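## Task

Scene 1: pick up the small yellow sponge from the desk and set it down on the counter that stands against the wall across from the desk. It counts only if the sponge stays there with nothing from the robot holding it. The robot must not tip over or be left leaning, or the scene fails.

## Robot and tools

ROBOT. A TidyBot++ base (0.54 m long, 0.50 m wide, 0.38 m tall) rolls on four driven casters. It carries a single seven-joint arm ending in a two-finger gripper. The shoulder sits 0.12 m ahead of the base centre, 0.68 m above the floor. Segments: upper arm 0.42 m, forearm 0.31 m, hand 0.31 m to the hand point. Two cameras: base_camera, fixed low at the front of the base, tilted down (644x364), and wrist_camera, a fisheye on the hand looking along the fingers (644x476). The arm begins folded, hand down, reaching up to 0.08 m beyond the base front. Loose objects may occasionally get a brief nudge from outside.

FRAMES. Base frame: origin on the floor below the base centre, x forward, y left, z up. hand_pose is given in it: the point between the finger pads, with its own z along the fingers and its y along the closing line. Odometry is the base frame as it was when the scene began; heading is in radians, left positive, -3.142 to 3.142. base_tilt is in degrees, positive when leaning forward or right. Odometry counts wheel turns, so slip looks like travel and drift builds up over many moves.

execute_actions. Argument "actions": a list holding zero or one action (empty list = just report state and images). An action may have "base", "joints", "speeds". "base" holds exactly one relative move, measured from where the base last reported itself: translate_m (metres, forward +, -2 to 2), strafe_m (metres, left +, -2 to 2) or rotate_rad (radians, counter-clockwise seen from above +, -6.3 to 6.3). "joints" is one dictionary for the one arm with absolute targets: joint_1_rad to joint_7_rad in radians and gripper_pos from 0 (open, about 85 mm gap) to 1 (closed); gap is roughly 85 x (1 - gripper_pos) mm. Limits: joint_2_rad within ±2.249, joint_4_rad ±2.579, joint_6_rad ±2.099; joints 1, 3, 5, 7 turn freely but take the shorter route, so send steps of under half a turn. joint_1_rad positive turns the arm clockwise from above, the reverse of rotate_rad. "speeds" caps the top speed of this action's base motion: translate_m and strafe_m 0.05 to 0.5 m/s, rotate_rad 0.1 to 1.57 rad/s (defaults are the maxima). A base move needing over 8.667 s is rejected, and no action runs past 15 s. Unknown keys or out-of-range numbers get the whole call refused. "cameras": list of "base_camera", "wrist_camera" or "all"; missing, null or ["all"] gives both, [] gives none. Joints left out of an action may still be driving toward older targets.

ARM GEOMETRY. With joint_1_rad 0, joint_3_rad 3.14, joint_5_rad 0 the arm moves in the base's x-z plane. Angles from vertical (forward positive): upper = joint_2_rad, forearm = joint_2_rad - joint_4_rad, hand = that minus joint_6_rad. Hand reach ahead of the shoulder = sum of length x sin(angle); height above it = sum of length x cos(angle). joint_7_rad at 1.57 with the hand down opens the fingers toward left and right. Hand-down height tops out near 0.94 m, and only near the base. Closed fingertips reach about 20 mm beyond the hand point.

OTHER TOOLS. wait: seconds from 0 to 10; commands nothing, returns state and images. zoom_image: camera (base_camera or wrist_camera) and region [x0, y0, x1, y1] in pixels of its latest image, origin top left, at most 504 by 504. read_manual: only licence text, no help for driving. finished_scene: scene number 1 or 2; ends that scene for good and reports success; the next scene's task comes back with it.

RESULT LINES. base_status and joint_status: "done" (for the base, wheels turned the commanded amount even if slipping), "off_target" (stopped short, may still push), "contact_stop"/"time_out" (target dropped, holds in place), "not_followed" plus "joint command not followed" with "cause:" (targets withheld, e.g. self-collision; may be retried later), "limit_stop_at_motor_heat". A gripper at 1 reading "off_target" means it holds something; "done" means empty. on_its_own lists uncommanded motion. motor_effort gives percent of maximum, peak in brackets. "ARM HIT" flags a hard knock against the base or arm. Motor temperatures list one value per arm joint; MOTOR HOT appears from 60 °C, and at 75 °C an OVER-TEMPERATURE FAULT lets the arm sink. The "pictures" line names the images in order.

PRECISION. Friction leaves joints a little off; hand_pose can be out by 1 to 2 cm; trust the cameras. To correct, send each joint its previous command plus (wanted angle - reading). A held load makes the arm sag; never command a loaded joint to its current reading. Calibration data for both cameras is supplied in OpenCV form, with small errors that grow for the wrist camera.

AVOID. Driving while the arm is snagged on something above about 0.8 m (tipping); sideways shoves on a raised hand; blocked base moves, which push hard and may still say "done"; torque faults (joints 1-4 fault at 104.5 N m, warn at 56.7; joints 5-7 fault at 51.3, warn at 29.4), which freeze the arm 10 s; hitting the floor or furniture with the fingers; dropping, sliding or slamming objects; leaving the item resting against the gripper; holding loads long enough to overheat. Pull the arm back or back the base off to undo a lean before finishing.

Each tool is called after "Emit:" as name(argument=value, ...), one argument or row to a line, values as JSON.

## Session

Emit:
execute_actions(
  actions=[],
)

Scene clock: 0.00 s.
Motor temperatures (°C, as the motors report them): [28 26 25 26 34 29 31]
base_odometry: x=+0.000 y=+0.000 heading=+0.000 (m, m, rad; odometry frame)
base_tilt: forward=-0.2 right=+0.4 (deg)
base_status: not commanded
joint_positions: joint_1_rad=+0.016 joint_2_rad=-0.324 joint_3_rad=+3.163 joint_4_rad=-2.522 joint_5_rad=+0.012 joint_6_rad=-0.912 joint_7_rad=+1.582 gripper_pos=+0.000
joint_status: not commanded
motor_effort: joint_1_rad=+0 joint_2_rad=+1 joint_3_rad=+0 joint_4_rad=+10 joint_5_rad=+0 joint_6_rad=-1 joint_7_rad=+0 (%)
hand_pose: x=+0.2493 y=-0.0056 z=+0.5850 quat_wxyz=(+0.002, +1.000, -0.009, +0.015) (m; base frame)
pictures: base_camera, wrist_camera
Images, in order (width x height): base_camera 644x364, wrist_camera 644x476.

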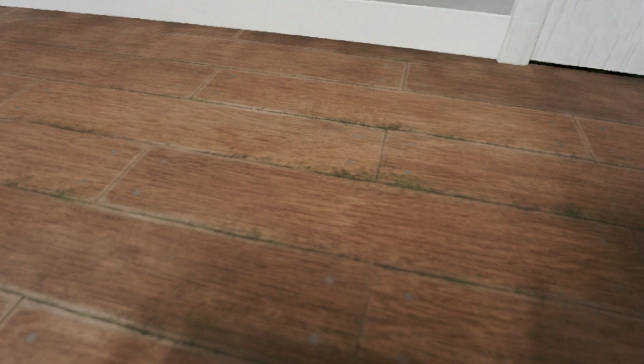

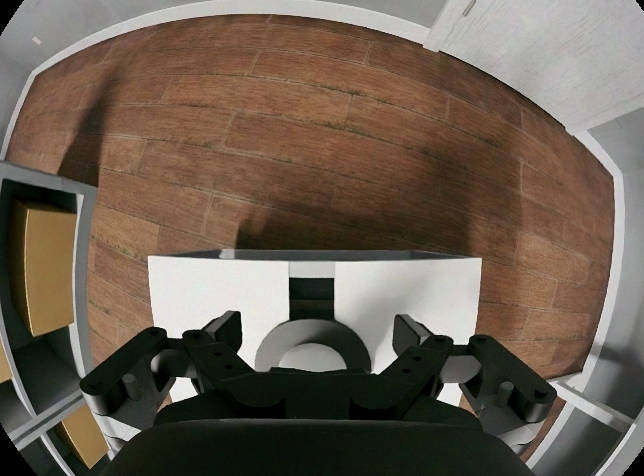

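Emit:
execute_actions(
  actions=[
    {"base": {"rotate_rad": -2.2}, "joints": {"joint_2_rad": -0.4, "joint_4_rad": -1.0, "joint_6_rad": -1.5}},
  ],
)

Scene clock: 3.17 s.
Motor temperatures (°C, as the motors report them): [28 27 25 26 34 29 31]
base_odometry: x=+0.000 y=+0.000 heading=-2.200 (m, m, rad; odometry frame)
base_tilt: forward=-0.2 right=+0.3 (deg)
base_status: done
joint_positions: joint_1_rad=+0.016 joint_2_rad=-0.381 joint_3_rad=+3.164 joint_4_rad=-1.015 joint_5_rad=+0.012 joint_6_rad=-1.473 joint_7_rad=+1.582 gripper_pos=+0.000
joint_status: all done
motor_effort: joint_1_rad=+1(2) joint_2_rad=-1(9) joint_3_rad=+0(2) joint_4_rad=+15(20) joint_5_rad=-1(1) joint_6_rad=+8(8) joint_7_rad=-1(0) (%)
hand_pose: x=+0.4161 y=-0.0174 z=+1.1668 quat_wxyz=(+0.014, +0.869, -0.016, +0.494) (m; base frame)
pictures: base_camera, wrist_camera
camera_calibration (this result's frames):
wrist_camera: T_world_to_cam=[[-0.065267, -0.996951, 0.0427578, -0.0501619], [-0.514884, -0.00305878, -0.857255, 1.2689], [0.854772, -0.0779658, -0.513114, 0.374654], [0, 0, 0, 1]] pos_world=[0.329819, -0.0169175, 1.28216]
Images, in order (width x height): base_camera 644x364, wrist_camera 644x476.

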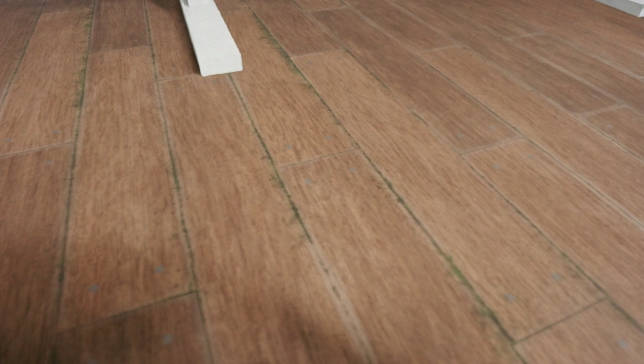

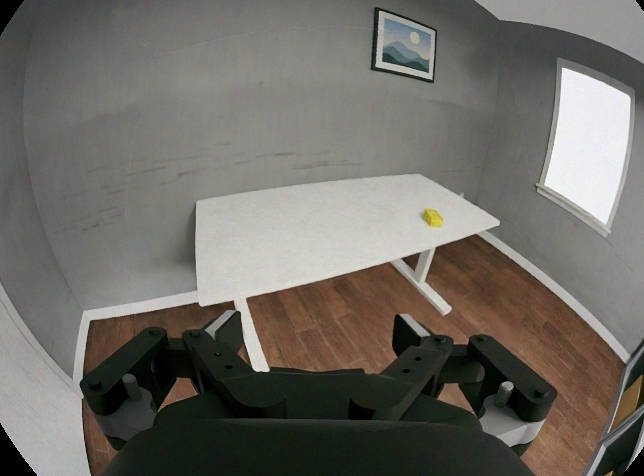

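Emit:
zoom_image(
  camera="wrist_camera",
  region=[380, 170, 520, 270],
)

Emit:
zoom_image(
  camera="wrist_camera",
  region=[480, 250, 644, 476],
)

Region (380, 170, 520, 270) of wrist_camera's 644x476 image, scaled by 3.600; it fills the top 360 rows of this view, and the rest is white.

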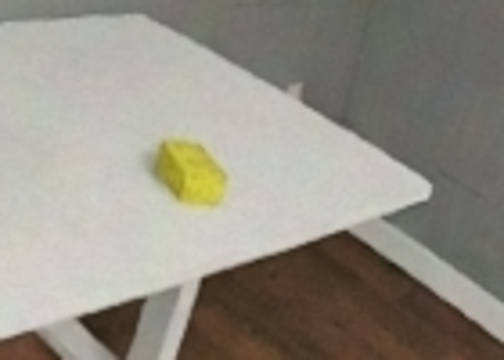

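Region (480, 250, 644, 476) of wrist_camera's 644x476 image, scaled by 2.230; it fills the left 366 columns of this view, and the rest is white.

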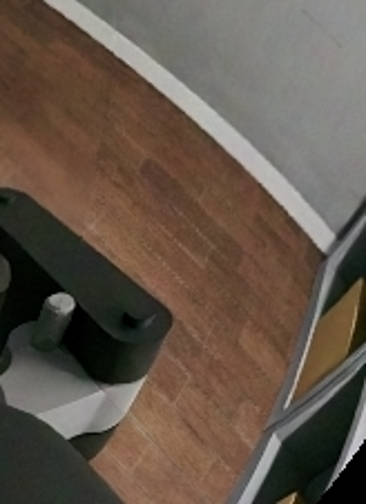

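Emit:
execute_actions(
  actions=[
    {"base": {"rotate_rad": -0.415}, "joints": {"joint_1_rad": -0.016, "joint_2_rad": 0.163, "joint_3_rad": 3.12, "joint_4_rad": -1.0, "joint_6_rad": -1.74}},
  ],
)

Scene clock: 6.97 s.
Motor temperatures (°C, as the motors report them): [28 27 25 26 34 29 31]
base_odometry: x=+0.000 y=+0.000 heading=-2.614 (m, m, rad; odometry frame)
base_tilt: forward=-0.2 right=+0.3 (deg)
base_status: done
joint_positions: joint_1_rad=+0.002 joint_2_rad=+0.157 joint_3_rad=+3.132 joint_4_rad=-1.011 joint_5_rad=+0.012 joint_6_rad=-1.714 joint_7_rad=+1.582 gripper_pos=+0.000
joint_status: all done
motor_effort: joint_1_rad=+1(0) joint_2_rad=-22(24) joint_3_rad=+0(1) joint_4_rad=+18(19) joint_5_rad=+0(0) joint_6_rad=+4(9) joint_7_rad=+0(1) (%)
hand_pose: x=+0.5538 y=+0.0003 z=+0.9198 quat_wxyz=(+0.005, +0.992, +0.007, +0.129) (m; base frame)
pictures: base_camera, wrist_camera
camera_calibration (this result's frames):
wrist_camera: T_world_to_cam=[[0.0196277, -0.998333, 0.0542767, -0.0705431], [-0.967026, -0.0327434, -0.252562, 0.822342], [0.253918, -0.0475298, -0.966057, 0.881028], [0, 0, 0, 1]] pos_world=[0.572902, -0.00162421, 1.06264]
Images, in order (width x height): base_camera 644x364, wrist_camera 644x476.

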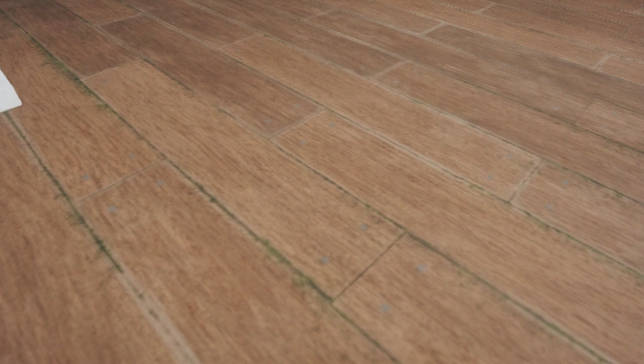

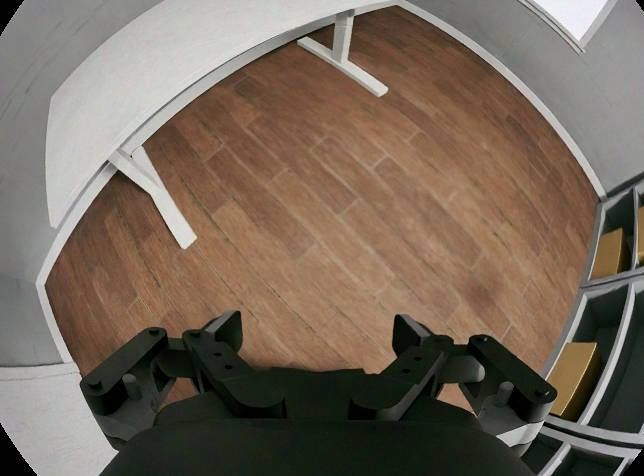

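Emit:
execute_actions(
  actions=[
    {"base": {"translate_m": 0.9}},
  ],
)

Scene clock: 10.50 s.
Motor temperatures (°C, as the motors report them): [28 27 25 26 34 29 31]
base_odometry: x=-0.778 y=-0.452 heading=-2.615 (m, m, rad; odometry frame)
base_tilt: forward=-0.2 right=+0.3 (deg)
base_status: done
joint_positions: joint_1_rad=+0.002 joint_2_rad=+0.159 joint_3_rad=+3.132 joint_4_rad=-1.011 joint_5_rad=+0.012 joint_6_rad=-1.718 joint_7_rad=+1.582 gripper_pos=+0.000
joint_status: not commanded
motor_effort: joint_1_rad=+1(2) joint_2_rad=-23(25) joint_3_rad=+0(0) joint_4_rad=+18(19) joint_5_rad=-1(0) joint_6_rad=+3(3) joint_7_rad=+0(1) (%)
hand_pose: x=+0.5530 y=+0.0007 z=+0.9189 quat_wxyz=(+0.005, +0.992, +0.008, +0.127) (m; base frame)
pictures: base_camera, wrist_camera
camera_calibration (this result's frames):
wrist_camera: T_world_to_cam=[[0.0207862, -0.99832, 0.0540857, -0.070576], [-0.968349, -0.0335619, -0.247334, 0.817274], [0.248734, -0.0472327, -0.96742, 0.884431], [0, 0, 0, 1]] pos_world=[0.572885, -0.00125415, 1.06157]
Images, in order (width x height): base_camera 644x364, wrist_camera 644x476.

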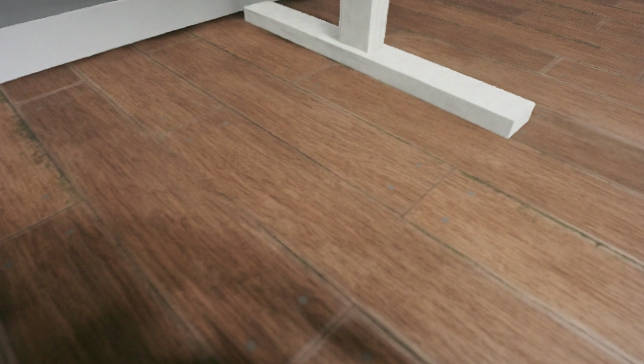

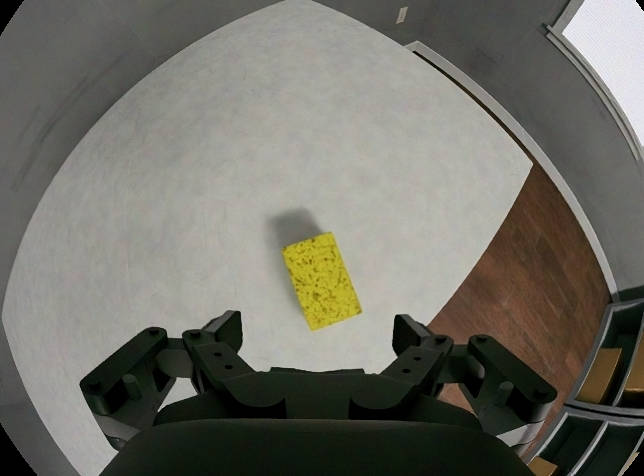

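Emit:
zoom_image(
  camera="wrist_camera",
  region=[250, 200, 400, 350],
)

Region (250, 200, 400, 350) of wrist_camera's 644x476 image, scaled by 3.360.

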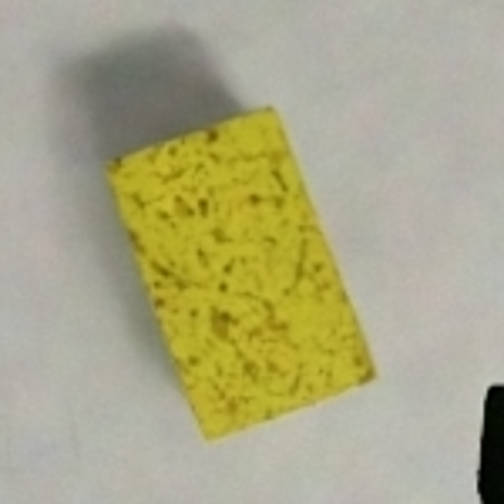

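Emit:
execute_actions(
  actions=[
    {"joints": {"joint_1_rad": 0.036, "joint_2_rad": 0.385, "joint_4_rad": -1.14, "joint_6_rad": -1.607, "joint_7_rad": 1.985}},
  ],
)

Scene clock: 12.97 s.
Motor temperatures (°C, as the motors report them): [28 27 25 26 34 29 31]
base_odometry: x=-0.778 y=-0.452 heading=-2.615 (m, m, rad; odometry frame)
base_tilt: forward=-0.2 right=+0.4 (deg)
base_status: not commanded
joint_positions: joint_1_rad=+0.018 joint_2_rad=+0.390 joint_3_rad=+3.131 joint_4_rad=-1.131 joint_5_rad=+0.012 joint_6_rad=-1.629 joint_7_rad=+1.966 gripper_pos=+0.000
joint_status: all done
motor_effort: joint_1_rad=+1(1) joint_2_rad=-30(35) joint_3_rad=-1(1) joint_4_rad=+17(19) joint_5_rad=-1(0) joint_6_rad=+0(3) joint_7_rad=+0(0) (%)
hand_pose: x=+0.5900 y=-0.0068 z=+0.7752 quat_wxyz=(+0.003, +0.981, +0.192, -0.005) (m; base frame)
pictures: base_camera, wrist_camera
camera_calibration (this result's frames):
wrist_camera: T_world_to_cam=[[0.392277, -0.918867, 0.042453, -0.280648], [-0.919844, -0.391973, 0.0155998, 0.582412], [0.00230625, -0.0451696, -0.998977, 0.905765], [0, 0, 0, 1]] pos_world=[0.643731, 0.0113248, 0.907667]
Images, in order (width x height): base_camera 644x364, wrist_camera 644x476.

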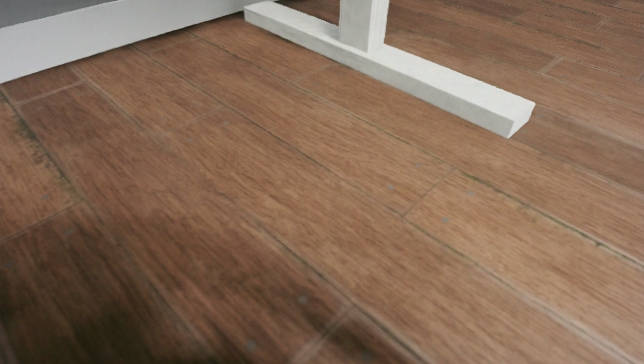

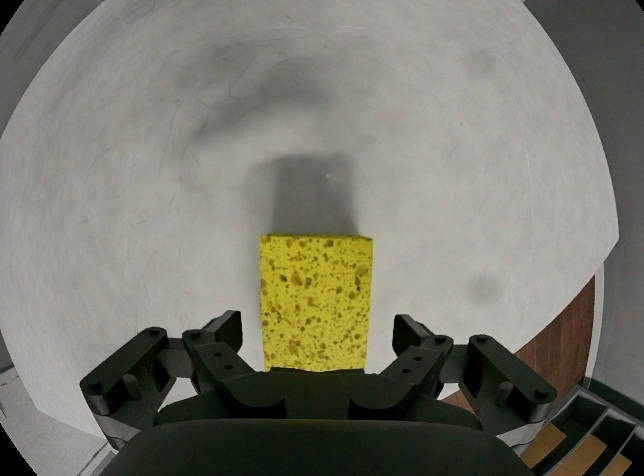

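Emit:
zoom_image(
  camera="wrist_camera",
  region=[220, 140, 420, 380],
)

Region (220, 140, 420, 380) of wrist_camera's 644x476 image, scaled by 2.100.

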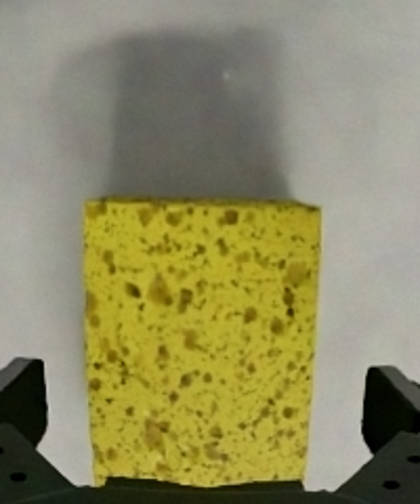

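Emit:
execute_actions(
  actions=[
    {"joints": {"joint_4_rad": -1.21, "joint_6_rad": -1.533}},
  ],
  cameras=["wrist_camera"],
)

Scene clock: 14.90 s.
Motor temperatures (°C, as the motors report them): [28 27 25 26 34 29 31]
base_odometry: x=-0.778 y=-0.452 heading=-2.615 (m, m, rad; odometry frame)
base_tilt: forward=-0.2 right=+0.4 (deg)
base_status: not commanded
joint_positions: joint_1_rad=+0.018 joint_2_rad=+0.390 joint_3_rad=+3.131 joint_4_rad=-1.197 joint_5_rad=+0.012 joint_6_rad=-1.557 joint_7_rad=+1.966 gripper_pos=+0.000
joint_status: all done
motor_effort: joint_1_rad=+1(2) joint_2_rad=-30(31) joint_3_rad=-1(1) joint_4_rad=+17(18) joint_5_rad=+0(1) joint_6_rad=+0(0) joint_7_rad=-1(1) (%)
hand_pose: x=+0.5924 y=-0.0067 z=+0.7546 quat_wxyz=(+0.004, +0.981, +0.192, -0.002) (m; base frame)
pictures: wrist_camera
camera_calibration (this result's frames):
wrist_camera: T_world_to_cam=[[0.392741, -0.918536, 0.0452349, -0.283072], [-0.919603, -0.39274, 0.00926939, 0.589678], [0.00925129, -0.0452386, -0.998933, 0.880975], [0, 0, 0, 1]] pos_world=[0.645293, 0.0114322, 0.887374]
Images, in order (width x height): wrist_camera 644x476.

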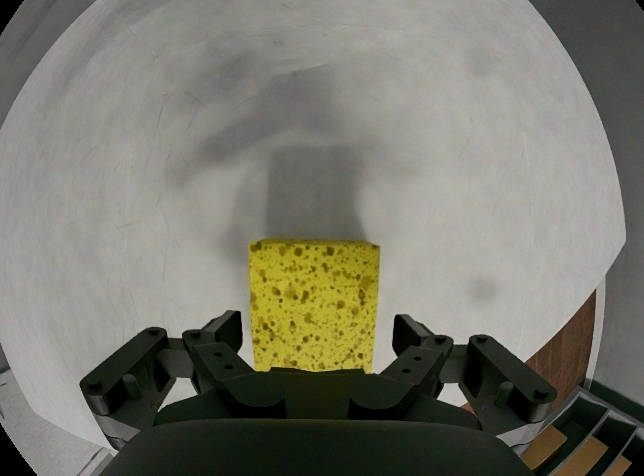

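Emit:
zoom_image(
  camera="wrist_camera",
  region=[220, 200, 420, 380],
)

Region (220, 200, 420, 380) of wrist_camera's 644x476 image, scaled by 2.520; it fills the top 454 rows of this view, and the rest is white.

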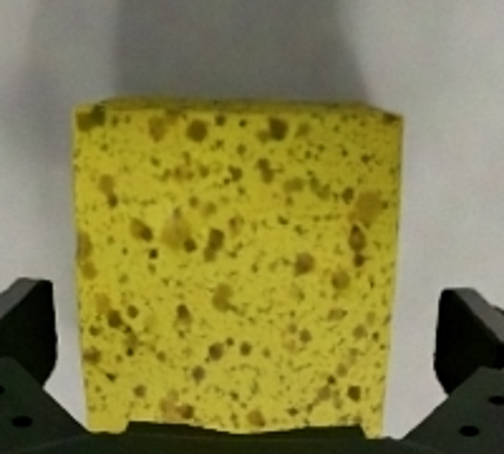

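Emit:
execute_actions(
  actions=[
    {"joints": {"gripper_pos": 1.0}},
  ],
  cameras=["wrist_camera"],
)

Scene clock: 16.40 s.
Motor temperatures (°C, as the motors report them): [28 27 25 26 34 29 31]
base_odometry: x=-0.778 y=-0.452 heading=-2.615 (m, m, rad; odometry frame)
base_tilt: forward=-0.2 right=+0.3 (deg)
base_status: not commanded
joint_positions: joint_1_rad=+0.018 joint_2_rad=+0.383 joint_3_rad=+3.131 joint_4_rad=-1.201 joint_5_rad=+0.012 joint_6_rad=-1.556 joint_7_rad=+1.966 gripper_pos=+0.403
joint_status: gripper_pos off_target (ended at +0.403, target +1.000)
motor_effort: joint_1_rad=+1(1) joint_2_rad=-30(31) joint_3_rad=-1(1) joint_4_rad=+18(18) joint_5_rad=+0(0) joint_6_rad=+1(1) joint_7_rad=+0(0) (%)
hand_pose: x=+0.5908 y=-0.0067 z=+0.7566 quat_wxyz=(+0.004, +0.981, +0.192, +0.000) (m; base frame)
pictures: wrist_camera
camera_calibration (this result's frames):
wrist_camera: T_world_to_cam=[[0.392655, -0.918503, 0.0466195, -0.283488], [-0.919599, -0.392809, 0.00620605, 0.590521], [0.0126123, -0.0453081, -0.998893, 0.881008], [0, 0, 0, 1]] pos_world=[0.643244, 0.0114944, 0.889585]
Images, in order (width x height): wrist_camera 644x476.

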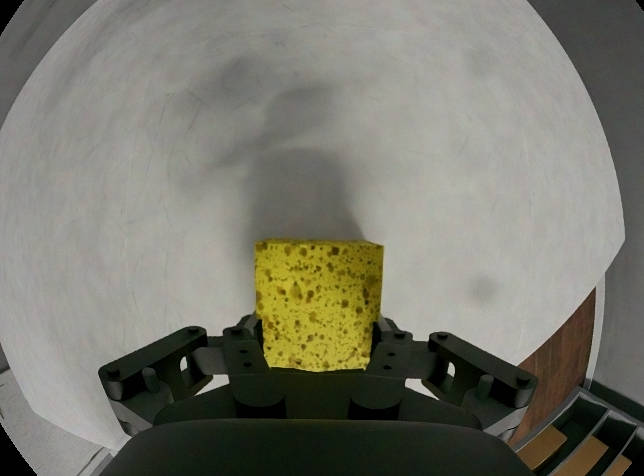

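Emit:
execute_actions(
  actions=[
    {"base": {"rotate_rad": -2.35}, "joints": {"joint_1_rad": -0.016, "joint_2_rad": -0.3, "joint_4_rad": -1.0, "joint_6_rad": -1.5, "joint_7_rad": 1.55}},
  ],
)

Scene clock: 19.77 s.
Motor temperatures (°C, as the motors report them): [28 27 25 26 34 29 31]
base_odometry: x=-0.778 y=-0.452 heading=+1.319 (m, m, rad; odometry frame)
base_tilt: forward=-0.2 right=+0.4 (deg)
base_status: done
joint_positions: joint_1_rad=+0.004 joint_2_rad=-0.283 joint_3_rad=+3.124 joint_4_rad=-1.018 joint_5_rad=+0.012 joint_6_rad=-1.525 joint_7_rad=+1.572 gripper_pos=+0.403
joint_status: all done
motor_effort: joint_1_rad=+1(3) joint_2_rad=-4(33) joint_3_rad=+0(3) joint_4_rad=+16(19) joint_5_rad=+0(2) joint_6_rad=+7(8) joint_7_rad=-1(0) (%)
hand_pose: x=+0.4523 y=+0.0042 z=+1.1213 quat_wxyz=(+0.005, +0.904, +0.005, +0.427) (m; base frame)
pictures: base_camera, wrist_camera
camera_calibration (this result's frames):
wrist_camera: T_world_to_cam=[[-0.0138481, -0.998555, 0.0519275, -0.0578786], [-0.638187, -0.0311526, -0.769251, 1.20583], [0.769757, -0.0437921, -0.636833, 0.499059], [0, 0, 0, 1]] pos_world=[0.384587, 0.00162454, 1.24841]
Images, in order (width x height): base_camera 644x364, wrist_camera 644x476.

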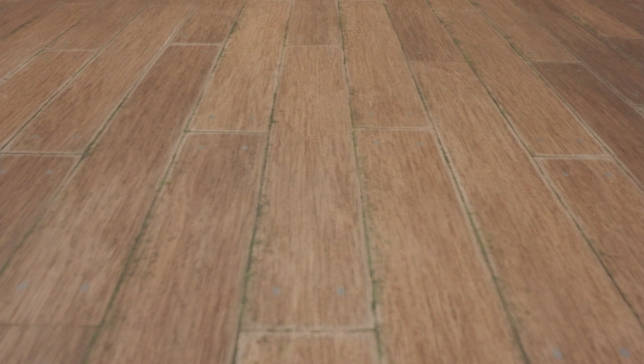

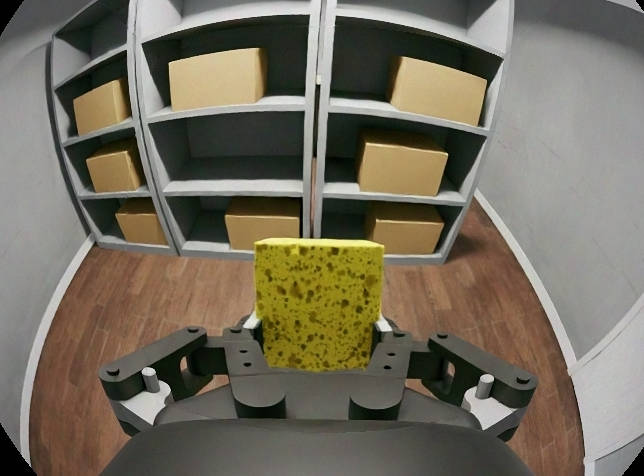

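Emit:
execute_actions(
  actions=[
    {"base": {"translate_m": 0.7}},
  ],
  cameras=[],
)

Emit:
execute_actions(
  actions=[
    {"base": {"strafe_m": -1.3}, "joints": {"joint_6_rad": -1.3}},
  ],
)

Scene clock: 23.80 s.
Motor temperatures (°C, as the motors report them): [28 27 25 26 34 29 31]
base_odometry: x=-0.603 y=+0.226 heading=+1.319 (m, m, rad; odometry frame)
base_tilt: forward=-0.2 right=+0.4 (deg)
base_status: done
joint_positions: joint_1_rad=+0.004 joint_2_rad=-0.291 joint_3_rad=+3.124 joint_4_rad=-1.016 joint_5_rad=+0.012 joint_6_rad=-1.523 joint_7_rad=+1.572 gripper_pos=+0.403
joint_status: not commanded
motor_effort: joint_1_rad=+1(1) joint_2_rad=-5(8) joint_3_rad=-1(0) joint_4_rad=+17(17) joint_5_rad=+0(0) joint_6_rad=+8(8) joint_7_rad=-1(0) (%)
hand_pose: x=+0.4489 y=+0.0042 z=+1.1251 quat_wxyz=(+0.005, +0.902, +0.005, +0.432) (m; base frame)
pictures: none
No camera images: the call's "cameras" was empty. Leave "cameras" out to get every camera's image.

Scene clock: 27.77 s.
Motor temperatures (°C, as the motors report them): [28 27 25 26 34 29 31]
base_odometry: x=+0.656 y=-0.098 heading=+1.319 (m, m, rad; odometry frame)
base_tilt: forward=-0.2 right=+0.4 (deg)
base_status: done
joint_positions: joint_1_rad=+0.001 joint_2_rad=-0.291 joint_3_rad=+3.124 joint_4_rad=-1.011 joint_5_rad=+0.012 joint_6_rad=-1.305 joint_7_rad=+1.572 gripper_pos=+0.403
joint_status: all done
motor_effort: joint_1_rad=+1(1) joint_2_rad=-4(6) joint_3_rad=+0(2) joint_4_rad=+17(18) joint_5_rad=-1(1) joint_6_rad=+9(10) joint_7_rad=+0(0) (%)
hand_pose: x=+0.4850 y=+0.0062 z=+1.1845 quat_wxyz=(+0.004, +0.848, +0.007, +0.530) (m; base frame)
pictures: base_camera, wrist_camera
camera_calibration (this result's frames):
wrist_camera: T_world_to_cam=[[-0.0196637, -0.998709, 0.0468363, -0.0497844], [-0.442055, -0.0333332, -0.896369, 1.33084], [0.896773, -0.0383301, -0.440829, 0.220487], [0, 0, 0, 1]] pos_world=[0.3896, 0.00309245, 1.29246]
Images, in order (width x height): base_camera 644x364, wrist_camera 644x476.

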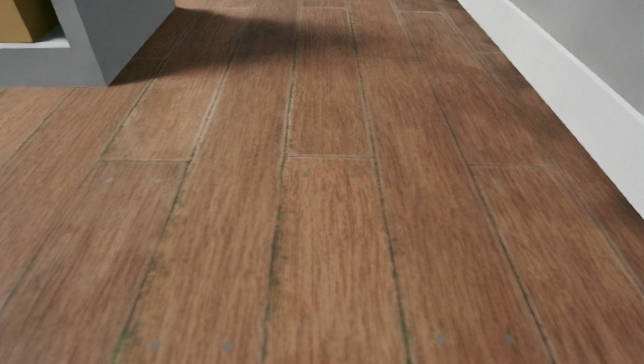

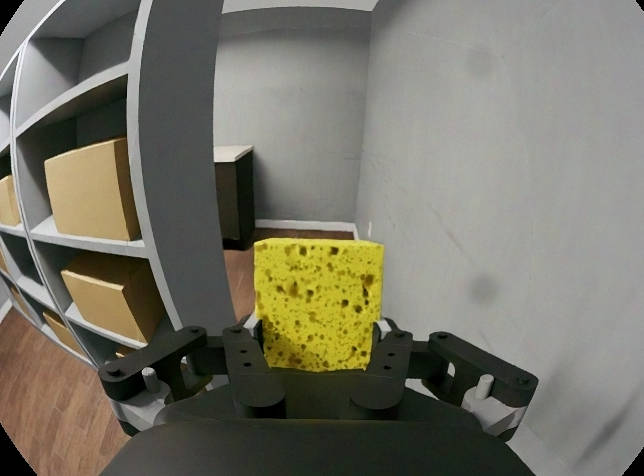

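Emit:
zoom_image(
  camera="wrist_camera",
  region=[200, 130, 380, 270],
)

Region (200, 130, 380, 270) of wrist_camera's 644x476 image, scaled by 2.800.

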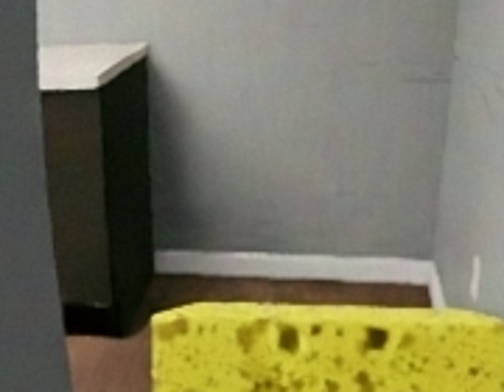

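Emit:
execute_actions(
  actions=[
    {"base": {"translate_m": 2.0}, "joints": {"joint_2_rad": 0.05, "joint_4_rad": -0.74, "joint_6_rad": -2.07}},
  ],
)

Scene clock: 34.27 s.
Motor temperatures (°C, as the motors report them): [28 27 25 26 34 29 31]
base_odometry: x=+1.155 y=+1.839 heading=+1.319 (m, m, rad; odometry frame)
base_tilt: forward=-0.2 right=+0.4 (deg)
base_status: done
joint_positions: joint_1_rad=+0.001 joint_2_rad=+0.046 joint_3_rad=+3.124 joint_4_rad=-0.759 joint_5_rad=+0.012 joint_6_rad=-2.049 joint_7_rad=+1.572 gripper_pos=+0.403
joint_status: all done
motor_effort: joint_1_rad=+1(1) joint_2_rad=-16(19) joint_3_rad=+0(0) joint_4_rad=+15(18) joint_5_rad=-1(0) joint_6_rad=+3(10) joint_7_rad=+0(0) (%)
hand_pose: x=+0.4533 y=+0.0034 z=+1.0215 quat_wxyz=(+0.003, +0.990, +0.005, +0.143) (m; base frame)
pictures: base_camera, wrist_camera
camera_calibration (this result's frames):
wrist_camera: T_world_to_cam=[[0.0155243, -0.998615, 0.0502768, -0.0650528], [-0.959595, -0.0290089, -0.279884, 0.775473], [0.280955, -0.0439004, -0.958716, 0.985116], [0, 0, 0, 1]] pos_world=[0.468377, 0.00077999, 1.16476]
Images, in order (width x height): base_camera 644x364, wrist_camera 644x476.

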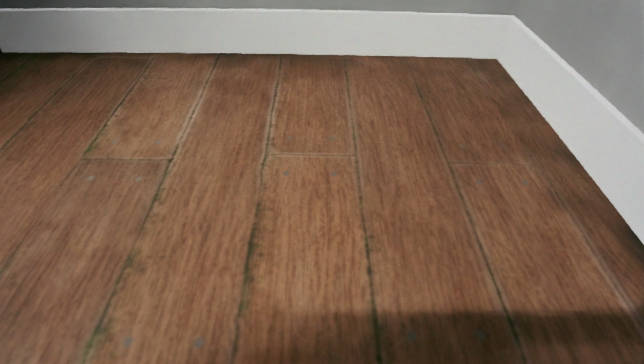

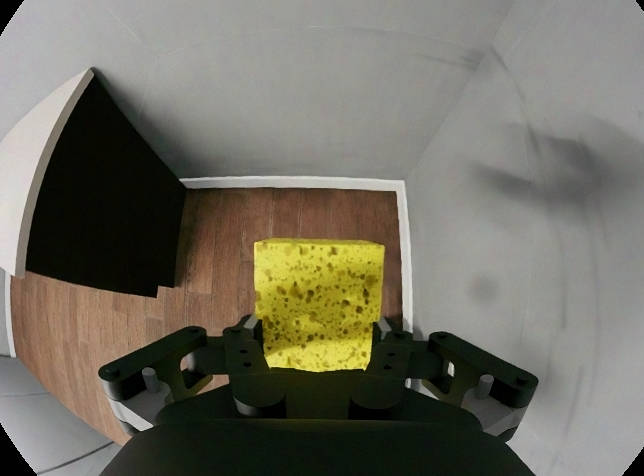

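Emit:
zoom_image(
  camera="wrist_camera",
  region=[0, 50, 220, 320],
)

Region (0, 50, 220, 320) of wrist_camera's 644x476 image, scaled by 1.867; it fills the left 411 columns of this view, and the rest is white.

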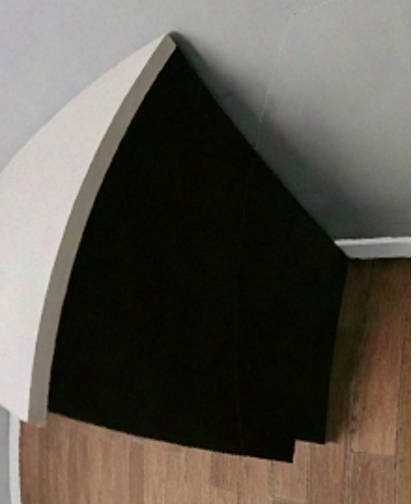

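Emit:
execute_actions(
  actions=[
    {"base": {"strafe_m": 0.93}},
  ],
)

Scene clock: 38.37 s.
Motor temperatures (°C, as the motors report them): [28 27 25 26 34 29 31]
base_odometry: x=+0.254 y=+2.071 heading=+1.319 (m, m, rad; odometry frame)
base_tilt: forward=-0.2 right=+0.3 (deg)
base_status: done
joint_positions: joint_1_rad=-0.003 joint_2_rad=+0.046 joint_3_rad=+3.123 joint_4_rad=-0.759 joint_5_rad=+0.012 joint_6_rad=-2.049 joint_7_rad=+1.572 gripper_pos=+0.403
joint_status: not commanded
motor_effort: joint_1_rad=+2(0) joint_2_rad=-15(15) joint_3_rad=+0(1) joint_4_rad=+14(15) joint_5_rad=+0(0) joint_6_rad=+3(3) joint_7_rad=+0(1) (%)
hand_pose: x=+0.4533 y=+0.0049 z=+1.0215 quat_wxyz=(+0.003, +0.990, +0.008, +0.144) (m; base frame)
pictures: base_camera, wrist_camera
camera_calibration (this result's frames):
wrist_camera: T_world_to_cam=[[0.0198331, -0.998539, 0.0502735, -0.0655631], [-0.959412, -0.0331558, -0.280053, 0.775635], [0.281311, -0.0426787, -0.958667, 0.985017], [0, 0, 0, 1]] pos_world=[0.468358, 0.00228869, 1.16482]
Images, in order (width x height): base_camera 644x364, wrist_camera 644x476.

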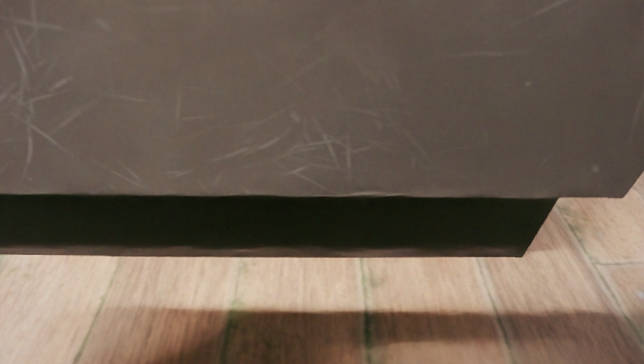

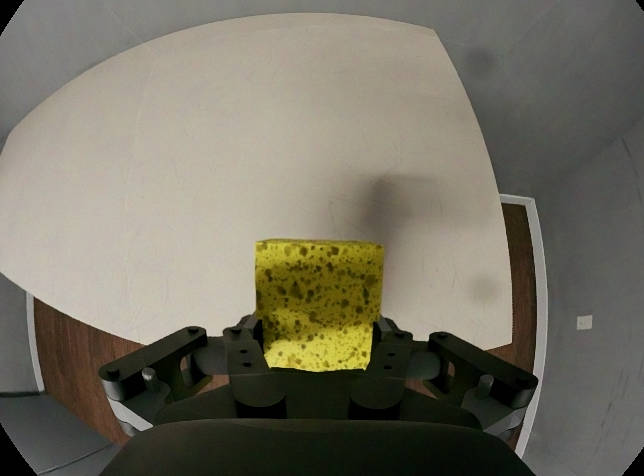

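Emit:
execute_actions(
  actions=[
    {"base": {"translate_m": 0.09}, "joints": {"joint_2_rad": 0.24}},
  ],
)

Scene clock: 40.50 s.
Motor temperatures (°C, as the motors report them): [28 27 25 26 34 29 31]
base_odometry: x=+0.277 y=+2.158 heading=+1.319 (m, m, rad; odometry frame)
base_tilt: forward=-0.2 right=+0.3 (deg)
base_status: done
joint_positions: joint_1_rad=-0.003 joint_2_rad=+0.237 joint_3_rad=+3.123 joint_4_rad=-0.744 joint_5_rad=+0.012 joint_6_rad=-2.053 joint_7_rad=+1.572 gripper_pos=+0.403
joint_status: all done
motor_effort: joint_1_rad=+1(1) joint_2_rad=-21(29) joint_3_rad=-1(1) joint_4_rad=+15(17) joint_5_rad=+0(1) joint_6_rad=+2(4) joint_7_rad=-1(0) (%)
hand_pose: x=+0.5122 y=+0.0051 z=+0.9560 quat_wxyz=(+0.002, +0.999, +0.008, +0.053) (m; base frame)
pictures: base_camera, wrist_camera
camera_calibration (this result's frames):
wrist_camera: T_world_to_cam=[[0.0285392, -0.998523, 0.0462257, -0.0638444], [-0.994191, -0.0331556, -0.102395, 0.661791], [0.103776, -0.043035, -0.993669, 1.02999], [0, 0, 0, 1]] pos_world=[0.552881, 0.00251747, 1.09418]
Images, in order (width x height): base_camera 644x364, wrist_camera 644x476.

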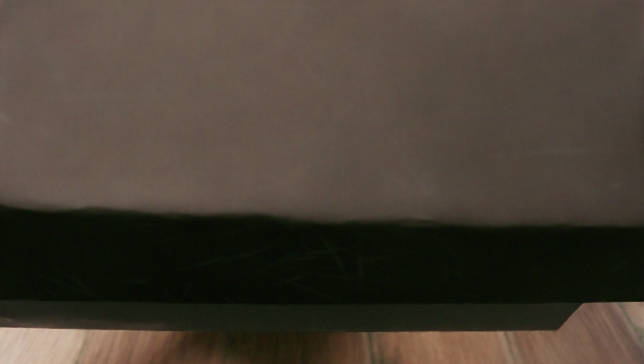

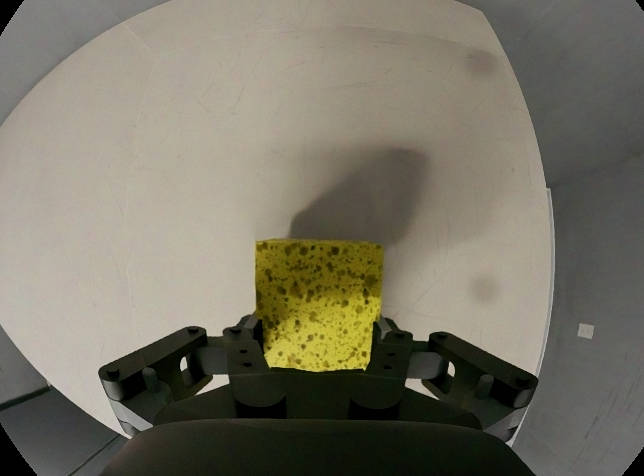

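Emit:
execute_actions(
  actions=[
    {"joints": {"joint_4_rad": -0.84}},
  ],
  cameras=["wrist_camera"],
)

Scene clock: 42.00 s.
Motor temperatures (°C, as the motors report them): [28 27 25 26 34 29 31]
base_odometry: x=+0.277 y=+2.158 heading=+1.319 (m, m, rad; odometry frame)
base_tilt: forward=-0.2 right=+0.4 (deg)
base_status: not commanded
joint_positions: joint_1_rad=-0.003 joint_2_rad=+0.225 joint_3_rad=+3.123 joint_4_rad=-0.792 joint_5_rad=+0.012 joint_6_rad=-2.051 joint_7_rad=+1.572 gripper_pos=+0.403
joint_status: joint_4_rad off_target (ended at -0.792, target -0.840)
motor_effort: joint_1_rad=+1(1) joint_2_rad=-15(23) joint_3_rad=-2(1) joint_4_rad=+8(15) joint_5_rad=-1(1) joint_6_rad=-4(6) joint_7_rad=-1(0) (%)
hand_pose: x=+0.5028 y=+0.0050 z=+0.9469 quat_wxyz=(+0.003, +0.999, +0.008, +0.037) (m; base frame)
pictures: wrist_camera
camera_calibration (this result's frames):
wrist_camera: T_world_to_cam=[[0.0302773, -0.998474, 0.0461786, -0.0640671], [-0.997021, -0.0334477, -0.0695037, 0.621758], [0.0709422, -0.0439367, -0.996512, 1.04118], [0, 0, 0, 1]] pos_world=[0.547982, 0.00257285, 1.08372]
Images, in order (width x height): wrist_camera 644x476.

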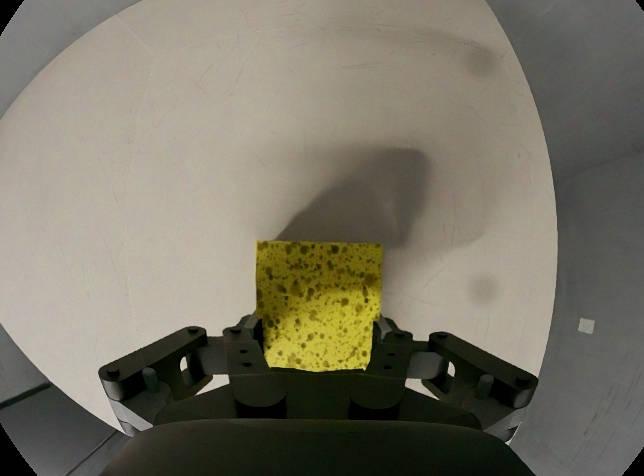

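Emit:
execute_actions(
  actions=[
    {"joints": {"joint_2_rad": 0.225, "joint_4_rad": -0.79, "gripper_pos": 0.0}},
  ],
  cameras=["wrist_camera"],
)

Scene clock: 43.23 s.
Motor temperatures (°C, as the motors report them): [28 27 25 26 34 29 31]
base_odometry: x=+0.277 y=+2.158 heading=+1.319 (m, m, rad; odometry frame)
base_tilt: forward=-0.2 right=+0.4 (deg)
base_status: not commanded
joint_positions: joint_1_rad=-0.003 joint_2_rad=+0.225 joint_3_rad=+3.123 joint_4_rad=-0.790 joint_5_rad=+0.012 joint_6_rad=-2.052 joint_7_rad=+1.572 gripper_pos=+0.000
joint_status: all done
motor_effort: joint_1_rad=+1(1) joint_2_rad=-22(22) joint_3_rad=-1(1) joint_4_rad=+15(16) joint_5_rad=-1(0) joint_6_rad=+2(4) joint_7_rad=-1(1) (%)
hand_pose: x=+0.5026 y=+0.0050 z=+0.9475 quat_wxyz=(+0.003, +0.999, +0.008, +0.037) (m; base frame)
pictures: wrist_camera
camera_calibration (this result's frames):
wrist_camera: T_world_to_cam=[[0.0302266, -0.998476, 0.0461776, -0.0640661], [-0.99697, -0.0334293, -0.070235, 0.622331], [0.0716717, -0.0439147, -0.996461, 1.04135], [0, 0, 0, 1]] pos_world=[0.547747, 0.00256629, 1.08433]
Images, in order (width x height): wrist_camera 644x476.

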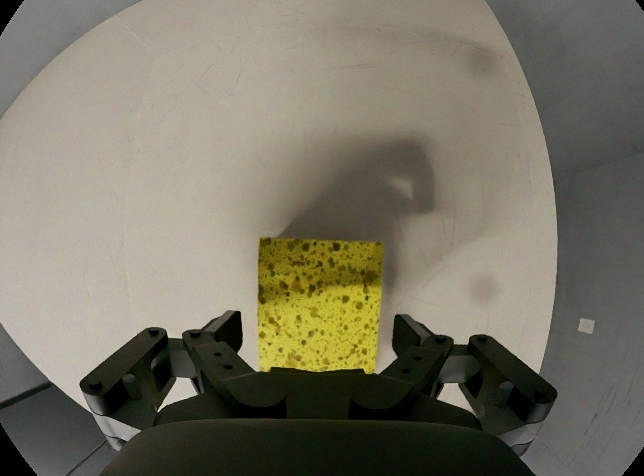

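The sponge is resting on the counter; lifting the hand clear of it.

Emit:
execute_actions(
  actions=[
    {"joints": {"joint_2_rad": -0.05}},
  ],
  cameras=["wrist_camera"],
)

Scene clock: 44.67 s.
Motor temperatures (°C, as the motors report them): [28 27 25 26 34 29 31]
base_odometry: x=+0.277 y=+2.158 heading=+1.319 (m, m, rad; odometry frame)
base_tilt: forward=-0.2 right=+0.4 (deg)
base_status: not commanded
joint_positions: joint_1_rad=-0.003 joint_2_rad=-0.053 joint_3_rad=+3.123 joint_4_rad=-0.790 joint_5_rad=+0.012 joint_6_rad=-2.052 joint_7_rad=+1.572 gripper_pos=+0.000
joint_status: all done
motor_effort: joint_1_rad=+1(1) joint_2_rad=-10(25) joint_3_rad=-1(1) joint_4_rad=+14(16) joint_5_rad=+0(0) joint_6_rad=+4(4) joint_7_rad=-1(0) (%)
hand_pose: x=+0.4151 y=+0.0047 z=+1.0426 quat_wxyz=(+0.003, +0.984, +0.008, +0.175) (m; base frame)
pictures: wrist_camera
camera_calibration (this result's frames):
wrist_camera: T_world_to_cam=[[0.0165201, -0.998518, 0.0518524, -0.0663042], [-0.939468, -0.033252, -0.341019, 0.800112], [0.342238, -0.0430801, -0.938625, 0.96972], [0, 0, 0, 1]] pos_world=[0.4209, 0.00217501, 1.1865]
Images, in order (width x height): wrist_camera 644x476.

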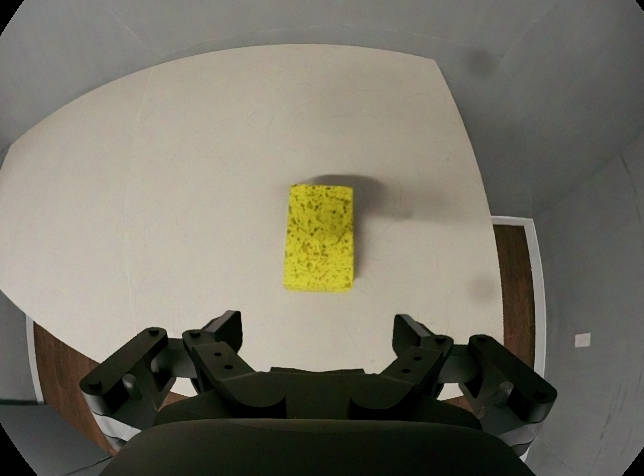

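Emit:
finished_scene(
  scene=1,
)

The scene is finished: the task was done.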